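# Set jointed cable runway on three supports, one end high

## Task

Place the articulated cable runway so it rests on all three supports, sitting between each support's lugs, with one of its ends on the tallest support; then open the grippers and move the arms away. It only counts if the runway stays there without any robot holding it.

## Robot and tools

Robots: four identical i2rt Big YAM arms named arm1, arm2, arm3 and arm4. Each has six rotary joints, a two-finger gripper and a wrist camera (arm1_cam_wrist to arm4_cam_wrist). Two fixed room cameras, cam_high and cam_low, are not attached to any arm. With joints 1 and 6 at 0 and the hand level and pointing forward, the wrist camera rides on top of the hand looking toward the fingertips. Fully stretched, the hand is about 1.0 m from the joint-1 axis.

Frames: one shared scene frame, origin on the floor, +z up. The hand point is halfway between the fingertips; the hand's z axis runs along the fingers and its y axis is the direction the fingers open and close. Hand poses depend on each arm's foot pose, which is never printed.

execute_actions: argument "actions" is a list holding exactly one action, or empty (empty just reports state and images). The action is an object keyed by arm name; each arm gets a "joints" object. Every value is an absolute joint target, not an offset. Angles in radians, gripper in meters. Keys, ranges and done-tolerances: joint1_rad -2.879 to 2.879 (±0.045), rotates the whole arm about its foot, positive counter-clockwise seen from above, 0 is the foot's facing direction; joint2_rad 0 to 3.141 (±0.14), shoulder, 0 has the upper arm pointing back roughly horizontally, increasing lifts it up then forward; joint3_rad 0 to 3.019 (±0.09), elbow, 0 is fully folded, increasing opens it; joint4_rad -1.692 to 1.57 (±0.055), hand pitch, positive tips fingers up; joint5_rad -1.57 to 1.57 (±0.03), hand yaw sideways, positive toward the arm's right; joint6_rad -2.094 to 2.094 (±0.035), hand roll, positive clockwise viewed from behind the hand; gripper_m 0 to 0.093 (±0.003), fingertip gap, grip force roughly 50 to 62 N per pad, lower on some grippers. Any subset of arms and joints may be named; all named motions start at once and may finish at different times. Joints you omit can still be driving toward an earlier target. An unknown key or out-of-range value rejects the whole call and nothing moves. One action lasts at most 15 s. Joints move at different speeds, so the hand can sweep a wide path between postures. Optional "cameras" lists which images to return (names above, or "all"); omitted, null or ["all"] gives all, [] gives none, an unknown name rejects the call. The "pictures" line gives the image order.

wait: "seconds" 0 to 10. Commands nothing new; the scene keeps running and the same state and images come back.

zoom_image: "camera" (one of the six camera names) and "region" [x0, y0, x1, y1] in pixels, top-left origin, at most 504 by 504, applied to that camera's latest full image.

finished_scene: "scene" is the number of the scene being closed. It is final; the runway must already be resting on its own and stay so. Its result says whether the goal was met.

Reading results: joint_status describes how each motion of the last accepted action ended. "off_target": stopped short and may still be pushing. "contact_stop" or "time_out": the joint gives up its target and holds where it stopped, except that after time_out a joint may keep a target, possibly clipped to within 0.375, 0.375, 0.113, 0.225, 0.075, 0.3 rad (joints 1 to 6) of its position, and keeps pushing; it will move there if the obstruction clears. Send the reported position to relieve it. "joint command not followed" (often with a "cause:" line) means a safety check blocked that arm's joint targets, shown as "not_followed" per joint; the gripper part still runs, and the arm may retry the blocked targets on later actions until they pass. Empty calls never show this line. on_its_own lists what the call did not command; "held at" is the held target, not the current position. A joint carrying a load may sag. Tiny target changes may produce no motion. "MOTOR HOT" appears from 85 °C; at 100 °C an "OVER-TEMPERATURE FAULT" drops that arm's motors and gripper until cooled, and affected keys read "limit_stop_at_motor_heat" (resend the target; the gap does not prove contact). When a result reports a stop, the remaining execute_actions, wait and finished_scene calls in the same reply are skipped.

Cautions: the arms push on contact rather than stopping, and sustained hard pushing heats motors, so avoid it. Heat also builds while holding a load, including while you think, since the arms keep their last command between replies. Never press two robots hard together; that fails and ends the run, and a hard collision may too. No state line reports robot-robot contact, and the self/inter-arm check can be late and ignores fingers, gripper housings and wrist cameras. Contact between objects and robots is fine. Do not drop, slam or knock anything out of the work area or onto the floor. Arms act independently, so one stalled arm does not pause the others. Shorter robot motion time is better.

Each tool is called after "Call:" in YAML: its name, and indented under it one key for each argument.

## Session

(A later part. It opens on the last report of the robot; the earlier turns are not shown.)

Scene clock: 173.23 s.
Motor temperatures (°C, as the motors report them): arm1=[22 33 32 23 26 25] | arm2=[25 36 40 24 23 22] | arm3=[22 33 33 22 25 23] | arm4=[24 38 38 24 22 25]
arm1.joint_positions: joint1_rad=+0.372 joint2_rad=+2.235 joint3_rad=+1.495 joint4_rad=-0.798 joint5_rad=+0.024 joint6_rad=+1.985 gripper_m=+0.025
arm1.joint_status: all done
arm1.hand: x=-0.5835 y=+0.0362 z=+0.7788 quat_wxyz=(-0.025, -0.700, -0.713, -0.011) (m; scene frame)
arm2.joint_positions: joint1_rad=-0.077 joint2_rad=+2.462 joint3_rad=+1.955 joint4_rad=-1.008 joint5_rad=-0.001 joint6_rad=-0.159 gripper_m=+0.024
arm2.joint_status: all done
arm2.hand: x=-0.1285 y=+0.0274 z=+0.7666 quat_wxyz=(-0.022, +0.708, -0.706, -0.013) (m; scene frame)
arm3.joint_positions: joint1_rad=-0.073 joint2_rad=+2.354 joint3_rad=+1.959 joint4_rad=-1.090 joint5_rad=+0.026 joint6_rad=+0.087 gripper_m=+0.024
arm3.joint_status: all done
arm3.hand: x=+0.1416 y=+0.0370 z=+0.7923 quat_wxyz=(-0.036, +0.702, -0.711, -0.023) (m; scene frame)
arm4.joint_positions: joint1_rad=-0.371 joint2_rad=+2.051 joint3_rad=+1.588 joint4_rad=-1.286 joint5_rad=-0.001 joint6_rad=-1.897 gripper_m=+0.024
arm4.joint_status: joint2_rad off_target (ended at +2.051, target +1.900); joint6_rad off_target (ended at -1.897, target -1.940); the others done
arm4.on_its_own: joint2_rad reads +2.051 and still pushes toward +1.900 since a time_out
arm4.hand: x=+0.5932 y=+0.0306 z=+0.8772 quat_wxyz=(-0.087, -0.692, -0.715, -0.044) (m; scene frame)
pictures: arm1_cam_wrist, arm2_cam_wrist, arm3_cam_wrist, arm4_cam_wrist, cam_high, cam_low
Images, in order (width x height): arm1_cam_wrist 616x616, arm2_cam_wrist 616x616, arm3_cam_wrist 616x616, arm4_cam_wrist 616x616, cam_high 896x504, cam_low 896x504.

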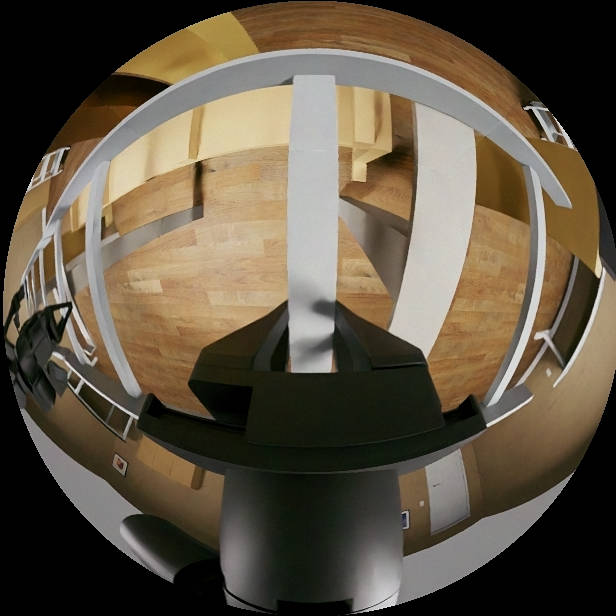

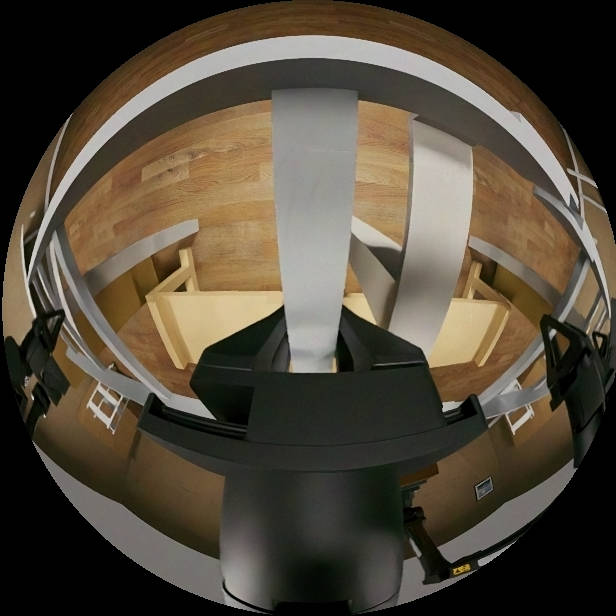

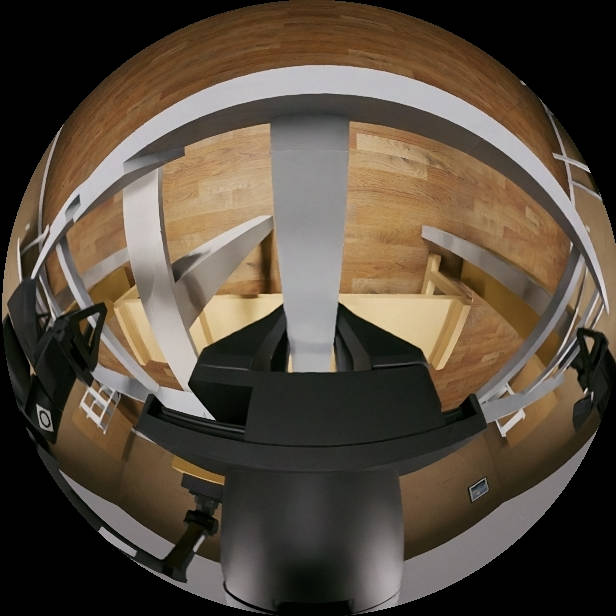

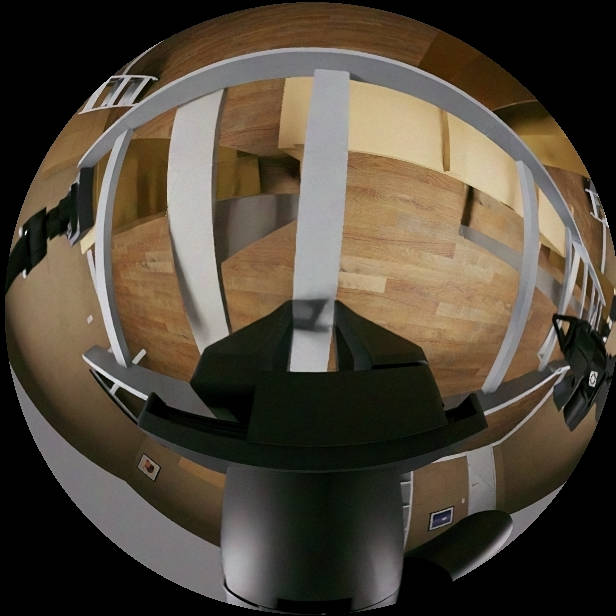

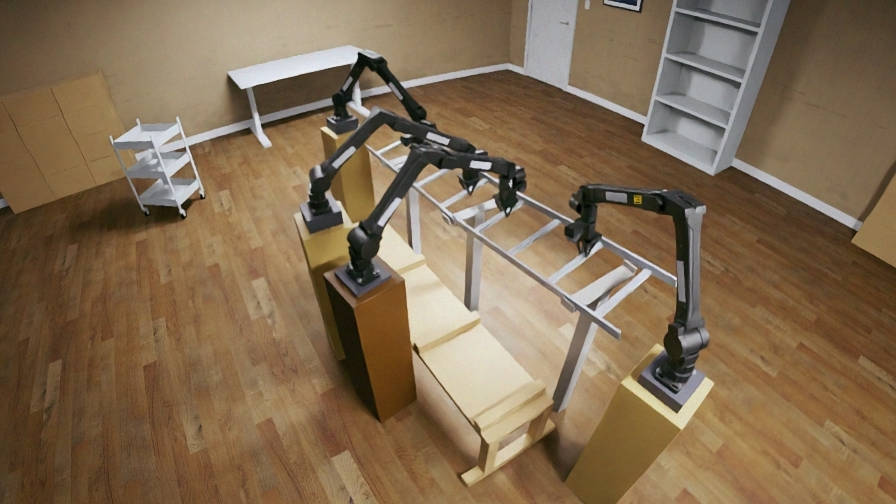

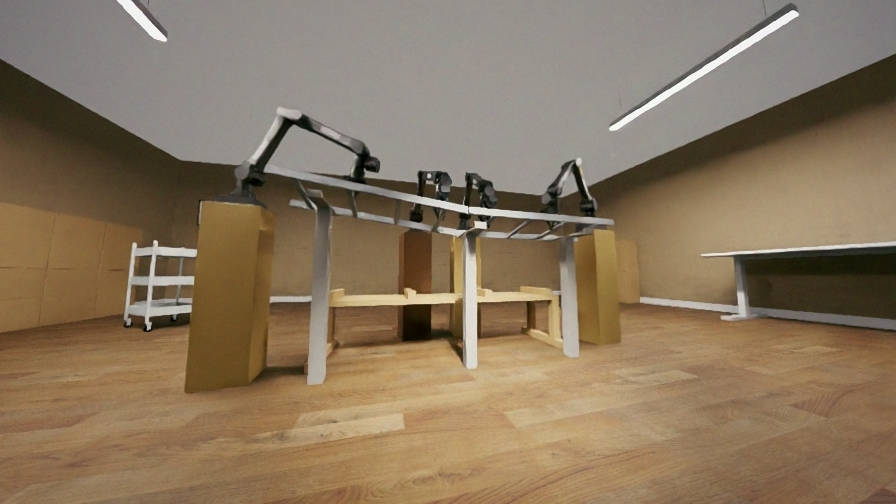

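Call:
execute_actions:
  actions:
    - {"arm1":{"joints":{"joint1_rad":0.39,"joint2_rad":2.27,"joint3_rad":1.49,"joint4_rad":-0.74}},"arm4":{"joints":{"joint2_rad":1.97,"joint3_rad":1.62,"joint4_rad":-1.28}},"arm2":{"joints":{"joint2_rad":2.47,"joint3_rad":1.92,"joint4_rad":-0.94}},"arm3":{"joints":{"joint2_rad":2.34,"joint3_rad":1.91,"joint4_rad":-1.04}}}

Scene clock: 180.93 s.
Motor temperatures (°C, as the motors report them): arm1=[22 33 31 23 26 24] | arm2=[25 37 38 24 22 22] | arm3=[22 33 32 22 25 23] | arm4=[24 38 36 23 22 25]
arm1.joint_positions: joint1_rad=+0.372 joint2_rad=+2.278 joint3_rad=+1.490 joint4_rad=-0.738 joint5_rad=+0.022 joint6_rad=+1.985 gripper_m=+0.025
arm1.joint_status: all done
arm1.hand: x=-0.5822 y=+0.0367 z=+0.7532 quat_wxyz=(-0.026, -0.700, -0.714, -0.017) (m; scene frame)
arm2.joint_positions: joint1_rad=-0.079 joint2_rad=+2.490 joint3_rad=+1.927 joint4_rad=-0.940 joint5_rad=-0.001 joint6_rad=-0.154 gripper_m=+0.024
arm2.joint_status: all done
arm2.hand: x=-0.1273 y=+0.0242 z=+0.7388 quat_wxyz=(-0.027, +0.705, -0.709, -0.017) (m; scene frame)
arm3.joint_positions: joint1_rad=-0.075 joint2_rad=+2.379 joint3_rad=+1.924 joint4_rad=-1.022 joint5_rad=+0.023 joint6_rad=+0.093 gripper_m=+0.025
arm3.joint_status: all done
arm3.hand: x=+0.1426 y=+0.0345 z=+0.7633 quat_wxyz=(-0.037, +0.699, -0.714, -0.027) (m; scene frame)
arm4.joint_positions: joint1_rad=-0.377 joint2_rad=+2.092 joint3_rad=+1.575 joint4_rad=-1.242 joint5_rad=-0.006 joint6_rad=-1.904 gripper_m=+0.024
arm4.joint_status: all done
arm4.hand: x=+0.5945 y=+0.0331 z=+0.8493 quat_wxyz=(-0.093, -0.691, -0.715, -0.044) (m; scene frame)
pictures: arm1_cam_wrist, arm2_cam_wrist, arm3_cam_wrist, arm4_cam_wrist, cam_high, cam_low
Images, in order (width x height): arm1_cam_wrist 616x616, arm2_cam_wrist 616x616, arm3_cam_wrist 616x616, arm4_cam_wrist 616x616, cam_high 896x504, cam_low 896x504.

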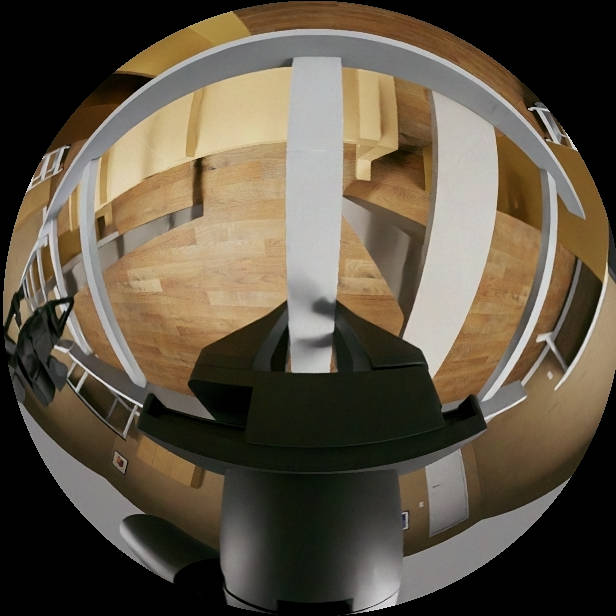

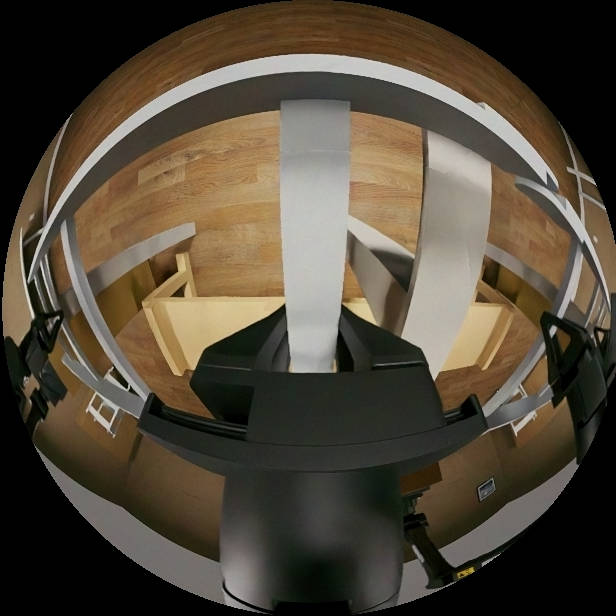

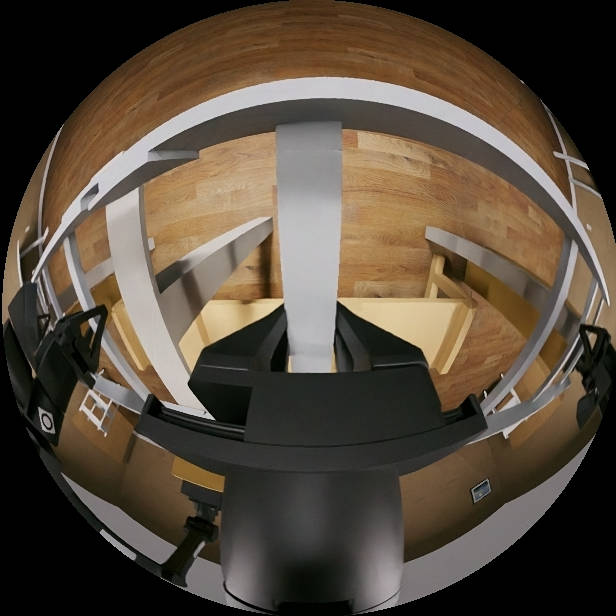

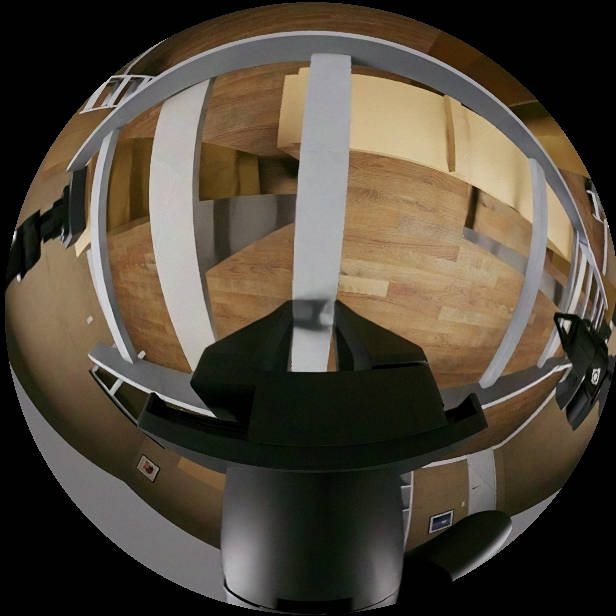

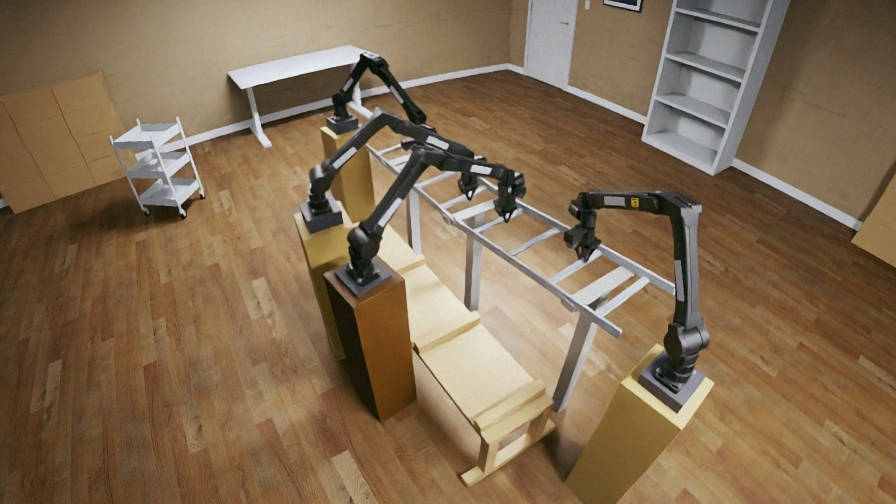

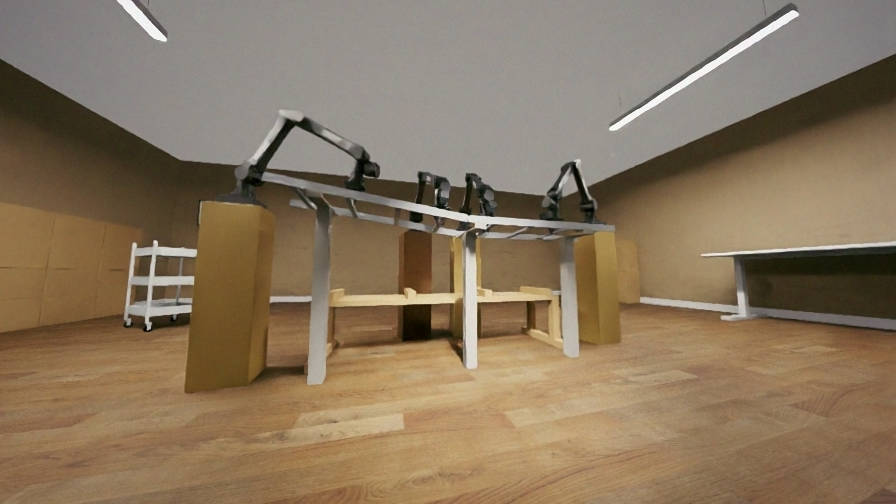

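Call:
zoom_image:
  camera: "cam_low"
  region: [260,160,620,260]

Call:
zoom_image:
  camera: "cam_high"
  region: [400,170,700,350]

Region (260, 160, 620, 260) of cam_low's 896x504 image, scaled by 1.400, with more detail than that image has.

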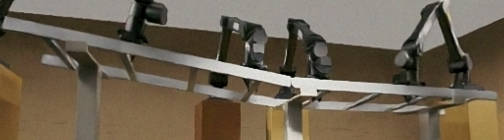

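Region (400, 170, 700, 350) of cam_high's 896x504 image, scaled by 1.680, with more detail than that image has; it fills the top 302 rows of this view, and the rest is white.

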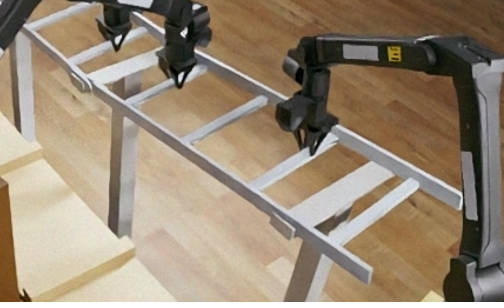

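Call:
execute_actions:
  actions:
    - {"arm1":{"joints":{"joint1_rad":0.33,"joint2_rad":2.33,"joint4_rad":-0.7}},"arm4":{"joints":{"joint1_rad":-0.32,"joint2_rad":2.02}},"arm2":{"joints":{"joint2_rad":2.46,"joint3_rad":1.86,"joint4_rad":-0.92}},"arm3":{"joints":{"joint2_rad":2.33,"joint3_rad":1.85,"joint4_rad":-1.0}}}

Call:
zoom_image:
  camera: "cam_low"
  region: [260,160,620,260]

Call:
zoom_image:
  camera: "cam_high"
  region: [340,120,700,350]

Scene clock: 191.40 s.
Motor temperatures (°C, as the motors report them): arm1=[22 32 30 23 26 24] | arm2=[25 37 36 24 22 22] | arm3=[22 33 30 22 25 23] | arm4=[24 37 34 23 22 25]
arm1.joint_positions: joint1_rad=+0.367 joint2_rad=+2.296 joint3_rad=+1.490 joint4_rad=-0.713 joint5_rad=+0.003 joint6_rad=+1.984 gripper_m=+0.025
arm1.joint_status: all done
arm1.hand: x=-0.5813 y=+0.0374 z=+0.7432 quat_wxyz=(-0.018, -0.701, -0.712, -0.024) (m; scene frame)
arm2.joint_positions: joint1_rad=-0.081 joint2_rad=+2.488 joint3_rad=+1.892 joint4_rad=-0.879 joint5_rad=+0.000 joint6_rad=-0.151 gripper_m=+0.024
arm2.joint_status: all done
arm2.hand: x=-0.1265 y=+0.0230 z=+0.7292 quat_wxyz=(-0.038, +0.703, -0.710, -0.024) (m; scene frame)
arm3.joint_positions: joint1_rad=-0.076 joint2_rad=+2.374 joint3_rad=+1.881 joint4_rad=-0.957 joint5_rad=+0.023 joint6_rad=+0.094 gripper_m=+0.025
arm3.joint_status: all done
arm3.hand: x=+0.1435 y=+0.0336 z=+0.7532 quat_wxyz=(-0.046, +0.698, -0.714, -0.037) (m; scene frame)
arm4.joint_positions: joint1_rad=-0.371 joint2_rad=+2.112 joint3_rad=+1.575 joint4_rad=-1.235 joint5_rad=+0.012 joint6_rad=-1.905 gripper_m=+0.024
arm4.joint_status: joint1_rad time_out (moved +0.006 of +0.057); the others done
arm4.on_its_own: joint1_rad reads -0.371 and still pushes toward -0.320 since a time_out
arm4.hand: x=+0.5956 y=+0.0323 z=+0.8382 quat_wxyz=(-0.094, -0.688, -0.718, -0.055) (m; scene frame)
pictures: arm1_cam_wrist, arm2_cam_wrist, arm3_cam_wrist, arm4_cam_wrist, cam_high, cam_low
Images, in order (width x height): arm1_cam_wrist 616x616, arm2_cam_wrist 616x616, arm3_cam_wrist 616x616, arm4_cam_wrist 616x616, cam_high 896x504, cam_low 896x504.

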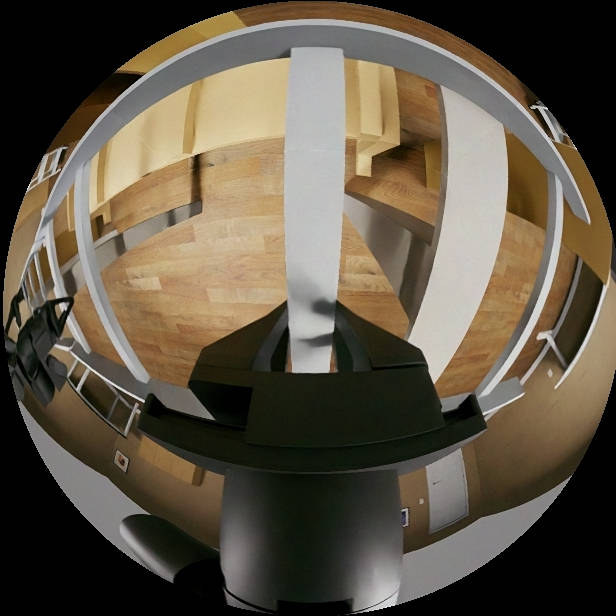

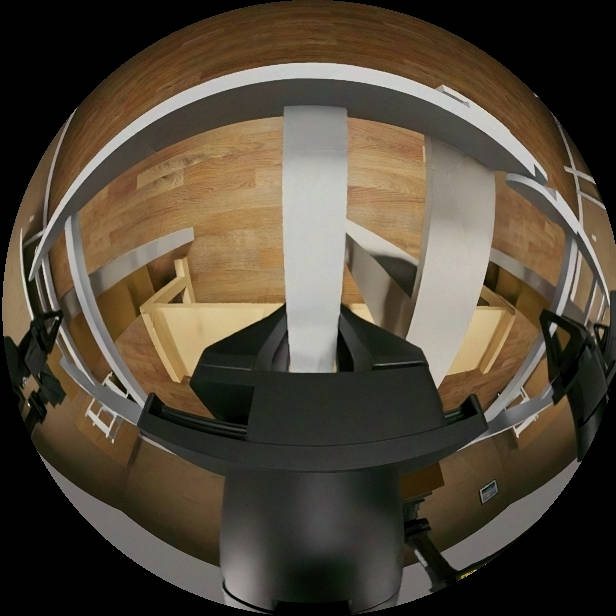

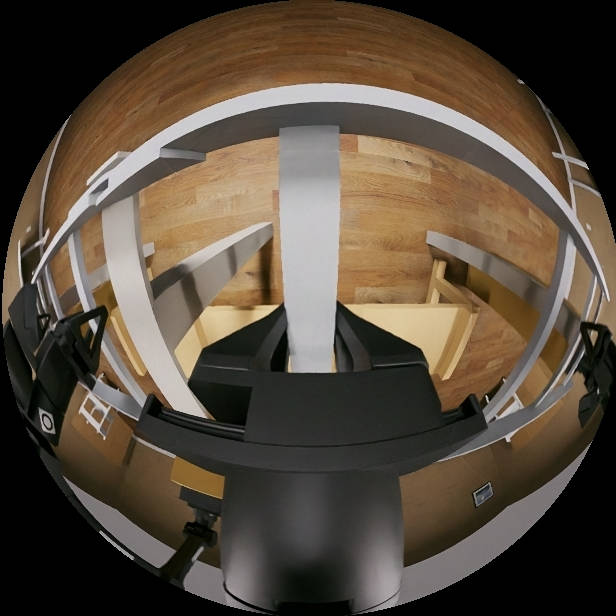

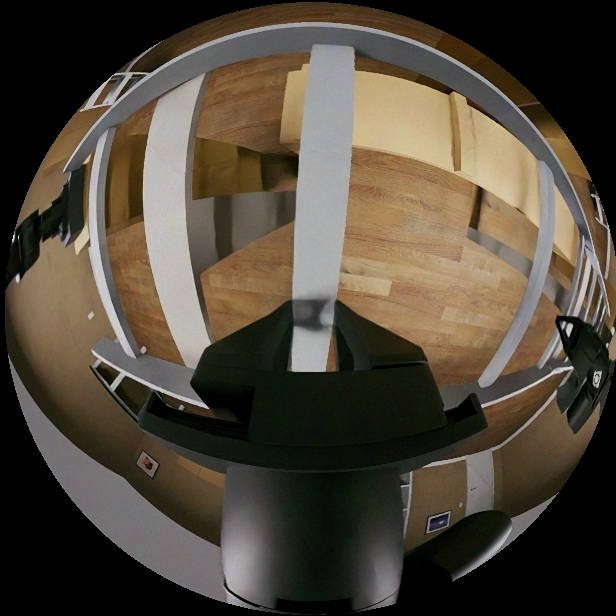

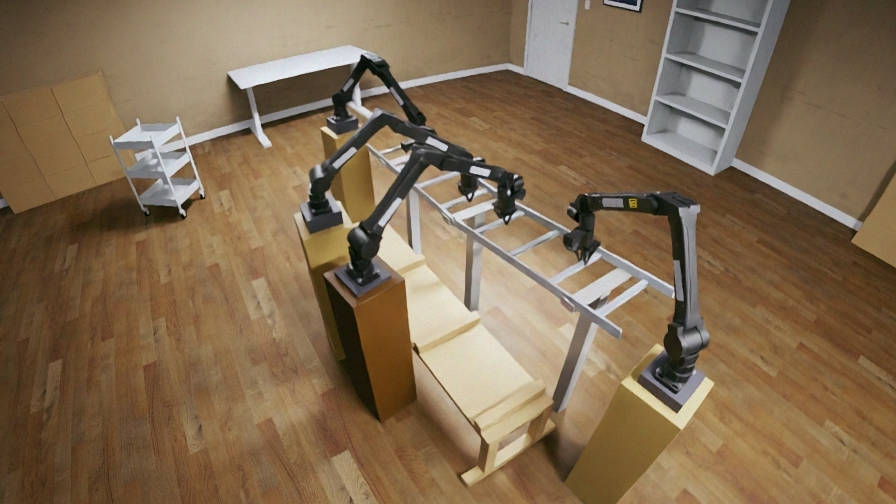

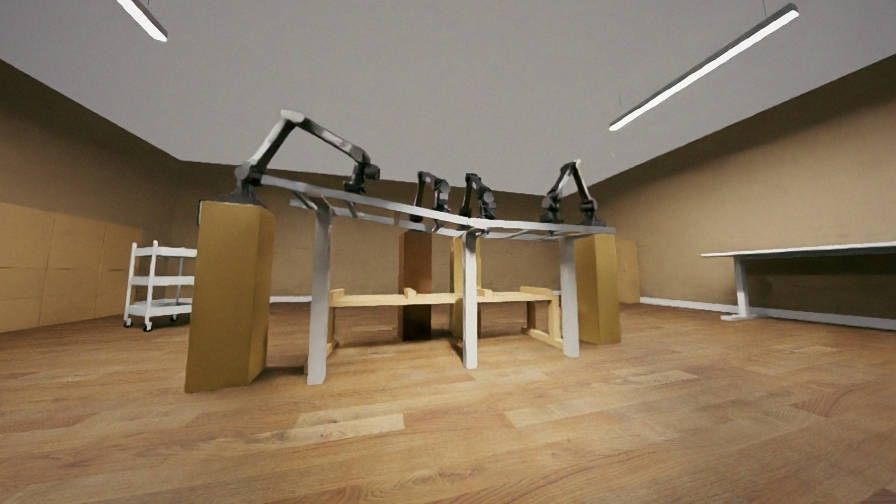

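Region (260, 160, 620, 260) of cam_low's 896x504 image, scaled by 1.400, with more detail than that image has.

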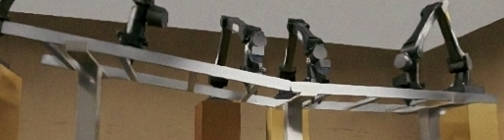

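Region (340, 120, 700, 350) of cam_high's 896x504 image, scaled by 1.400, with more detail than that image has; it fills the top 322 rows of this view, and the rest is white.

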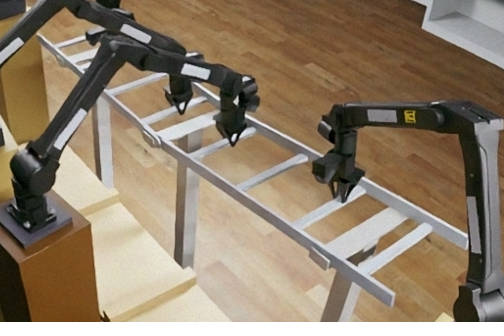

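Seated. Release and retreat.

Call:
execute_actions:
  actions:
    - {"arm1":{"joints":{"gripper_m":0.09,"joint1_rad":0.367,"joint2_rad":2.28}},"arm4":{"joints":{"gripper_m":0.09,"joint1_rad":-0.371,"joint6_rad":-1.9}},"arm2":{"joints":{"gripper_m":0.09}},"arm3":{"joints":{"gripper_m":0.09}}}
  cameras: []

Call:
execute_actions:
  actions:
    - {"arm1":{"joints":{"joint2_rad":1.2}},"arm4":{"joints":{"joint2_rad":1.2,"joint4_rad":-1.0}},"arm2":{"joints":{"joint2_rad":1.4}},"arm3":{"joints":{"joint2_rad":1.4}}}
  cameras: ["cam_high","cam_low"]

Scene clock: 199.10 s.
Motor temperatures (°C, as the motors report them): arm1=[22 31 30 23 26 24] | arm2=[25 37 34 24 22 22] | arm3=[22 33 29 22 25 23] | arm4=[24 36 33 23 22 25]
arm1.joint_positions: joint1_rad=+0.368 joint2_rad=+2.295 joint3_rad=+1.488 joint4_rad=-0.710 joint5_rad=+0.002 joint6_rad=+1.979 gripper_m=+0.090
arm1.joint_status: all done
arm1.hand: x=-0.5817 y=+0.0375 z=+0.7428 quat_wxyz=(-0.018, -0.699, -0.714, -0.024) (m; scene frame)
arm2.joint_positions: joint1_rad=-0.077 joint2_rad=+2.478 joint3_rad=+1.866 joint4_rad=-0.910 joint5_rad=+0.000 joint6_rad=-0.151 gripper_m=+0.090
arm2.joint_status: all done
arm2.hand: x=-0.1312 y=+0.0072 z=+0.7273 quat_wxyz=(-0.019, +0.705, -0.709, -0.011) (m; scene frame)
arm3.joint_positions: joint1_rad=-0.077 joint2_rad=+2.358 joint3_rad=+1.855 joint4_rad=-0.991 joint5_rad=+0.003 joint6_rad=+0.090 gripper_m=+0.090
arm3.joint_status: all done
arm3.hand: x=+0.1415 y=+0.0174 z=+0.7536 quat_wxyz=(-0.024, +0.700, -0.713, -0.026) (m; scene frame)
arm4.joint_positions: joint1_rad=-0.372 joint2_rad=+2.042 joint3_rad=+1.577 joint4_rad=-1.266 joint5_rad=+0.002 joint6_rad=-1.904 gripper_m=+0.090
arm4.joint_status: all done
arm4.hand: x=+0.5925 y=+0.0320 z=+0.8778 quat_wxyz=(-0.079, -0.690, -0.718, -0.041) (m; scene frame)
pictures: none
No camera images: the call's "cameras" was empty. Leave "cameras" out to get every camera's image.

Scene clock: 201.13 s.
Motor temperatures (°C, as the motors report them): arm1=[22 30 30 23 26 24] | arm2=[25 37 35 24 22 22] | arm3=[22 33 30 22 25 23] | arm4=[24 36 33 23 22 25]
arm1.joint_positions: joint1_rad=+0.368 joint2_rad=+1.193 joint3_rad=+1.476 joint4_rad=-0.704 joint5_rad=+0.002 joint6_rad=+1.978 gripper_m=+0.090
arm1.joint_status: all done
arm1.hand: x=-0.6471 y=+0.0181 z=+1.4085 quat_wxyz=(-0.203, -0.584, -0.601, -0.507) (m; scene frame)
arm2.joint_positions: joint1_rad=-0.077 joint2_rad=+1.408 joint3_rad=+1.856 joint4_rad=-0.914 joint5_rad=+0.000 joint6_rad=-0.151 gripper_m=+0.090
arm2.joint_status: all done
arm2.hand: x=-0.1491 y=-0.0822 z=+1.4523 quat_wxyz=(-0.423, +0.602, -0.604, -0.306) (m; scene frame)
arm3.joint_positions: joint1_rad=-0.077 joint2_rad=+1.415 joint3_rad=+1.840 joint4_rad=-0.994 joint5_rad=+0.003 joint6_rad=+0.090 gripper_m=+0.090
arm3.joint_status: all done
arm3.hand: x=+0.1492 y=-0.0856 z=+1.3740 quat_wxyz=(-0.311, +0.615, -0.627, -0.364) (m; scene frame)
arm4.joint_positions: joint1_rad=-0.372 joint2_rad=+1.199 joint3_rad=+1.606 joint4_rad=-1.014 joint5_rad=+0.002 joint6_rad=-1.904 gripper_m=+0.090
arm4.joint_status: all done
arm4.hand: x=+0.6378 y=+0.0184 z=+1.3742 quat_wxyz=(+0.406, -0.617, -0.641, +0.206) (m; scene frame)
pictures: cam_high, cam_low
Images, in order (width x height): cam_high 896x504, cam_low 896x504.

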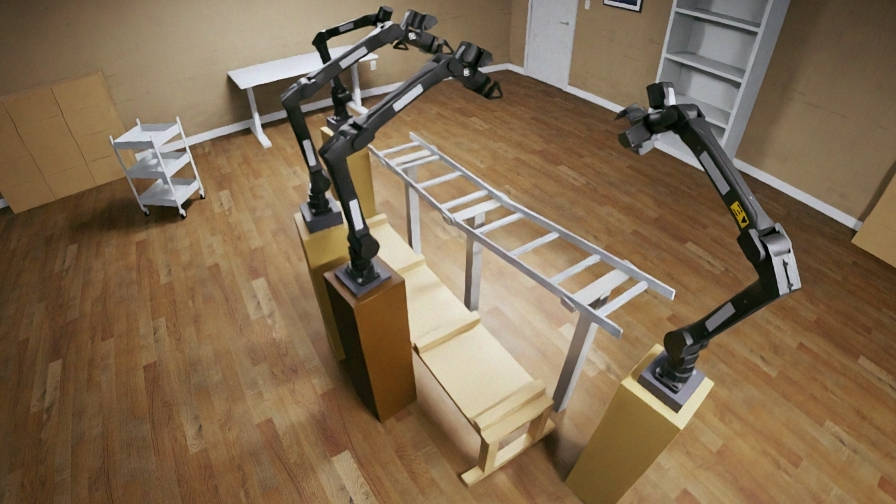

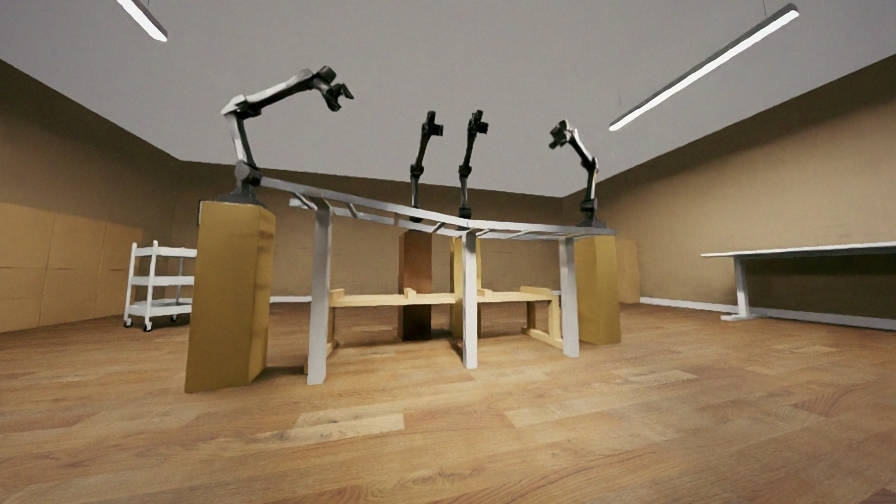

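Call:
finished_scene:
  scene: 1

The scene is finished: the task was done.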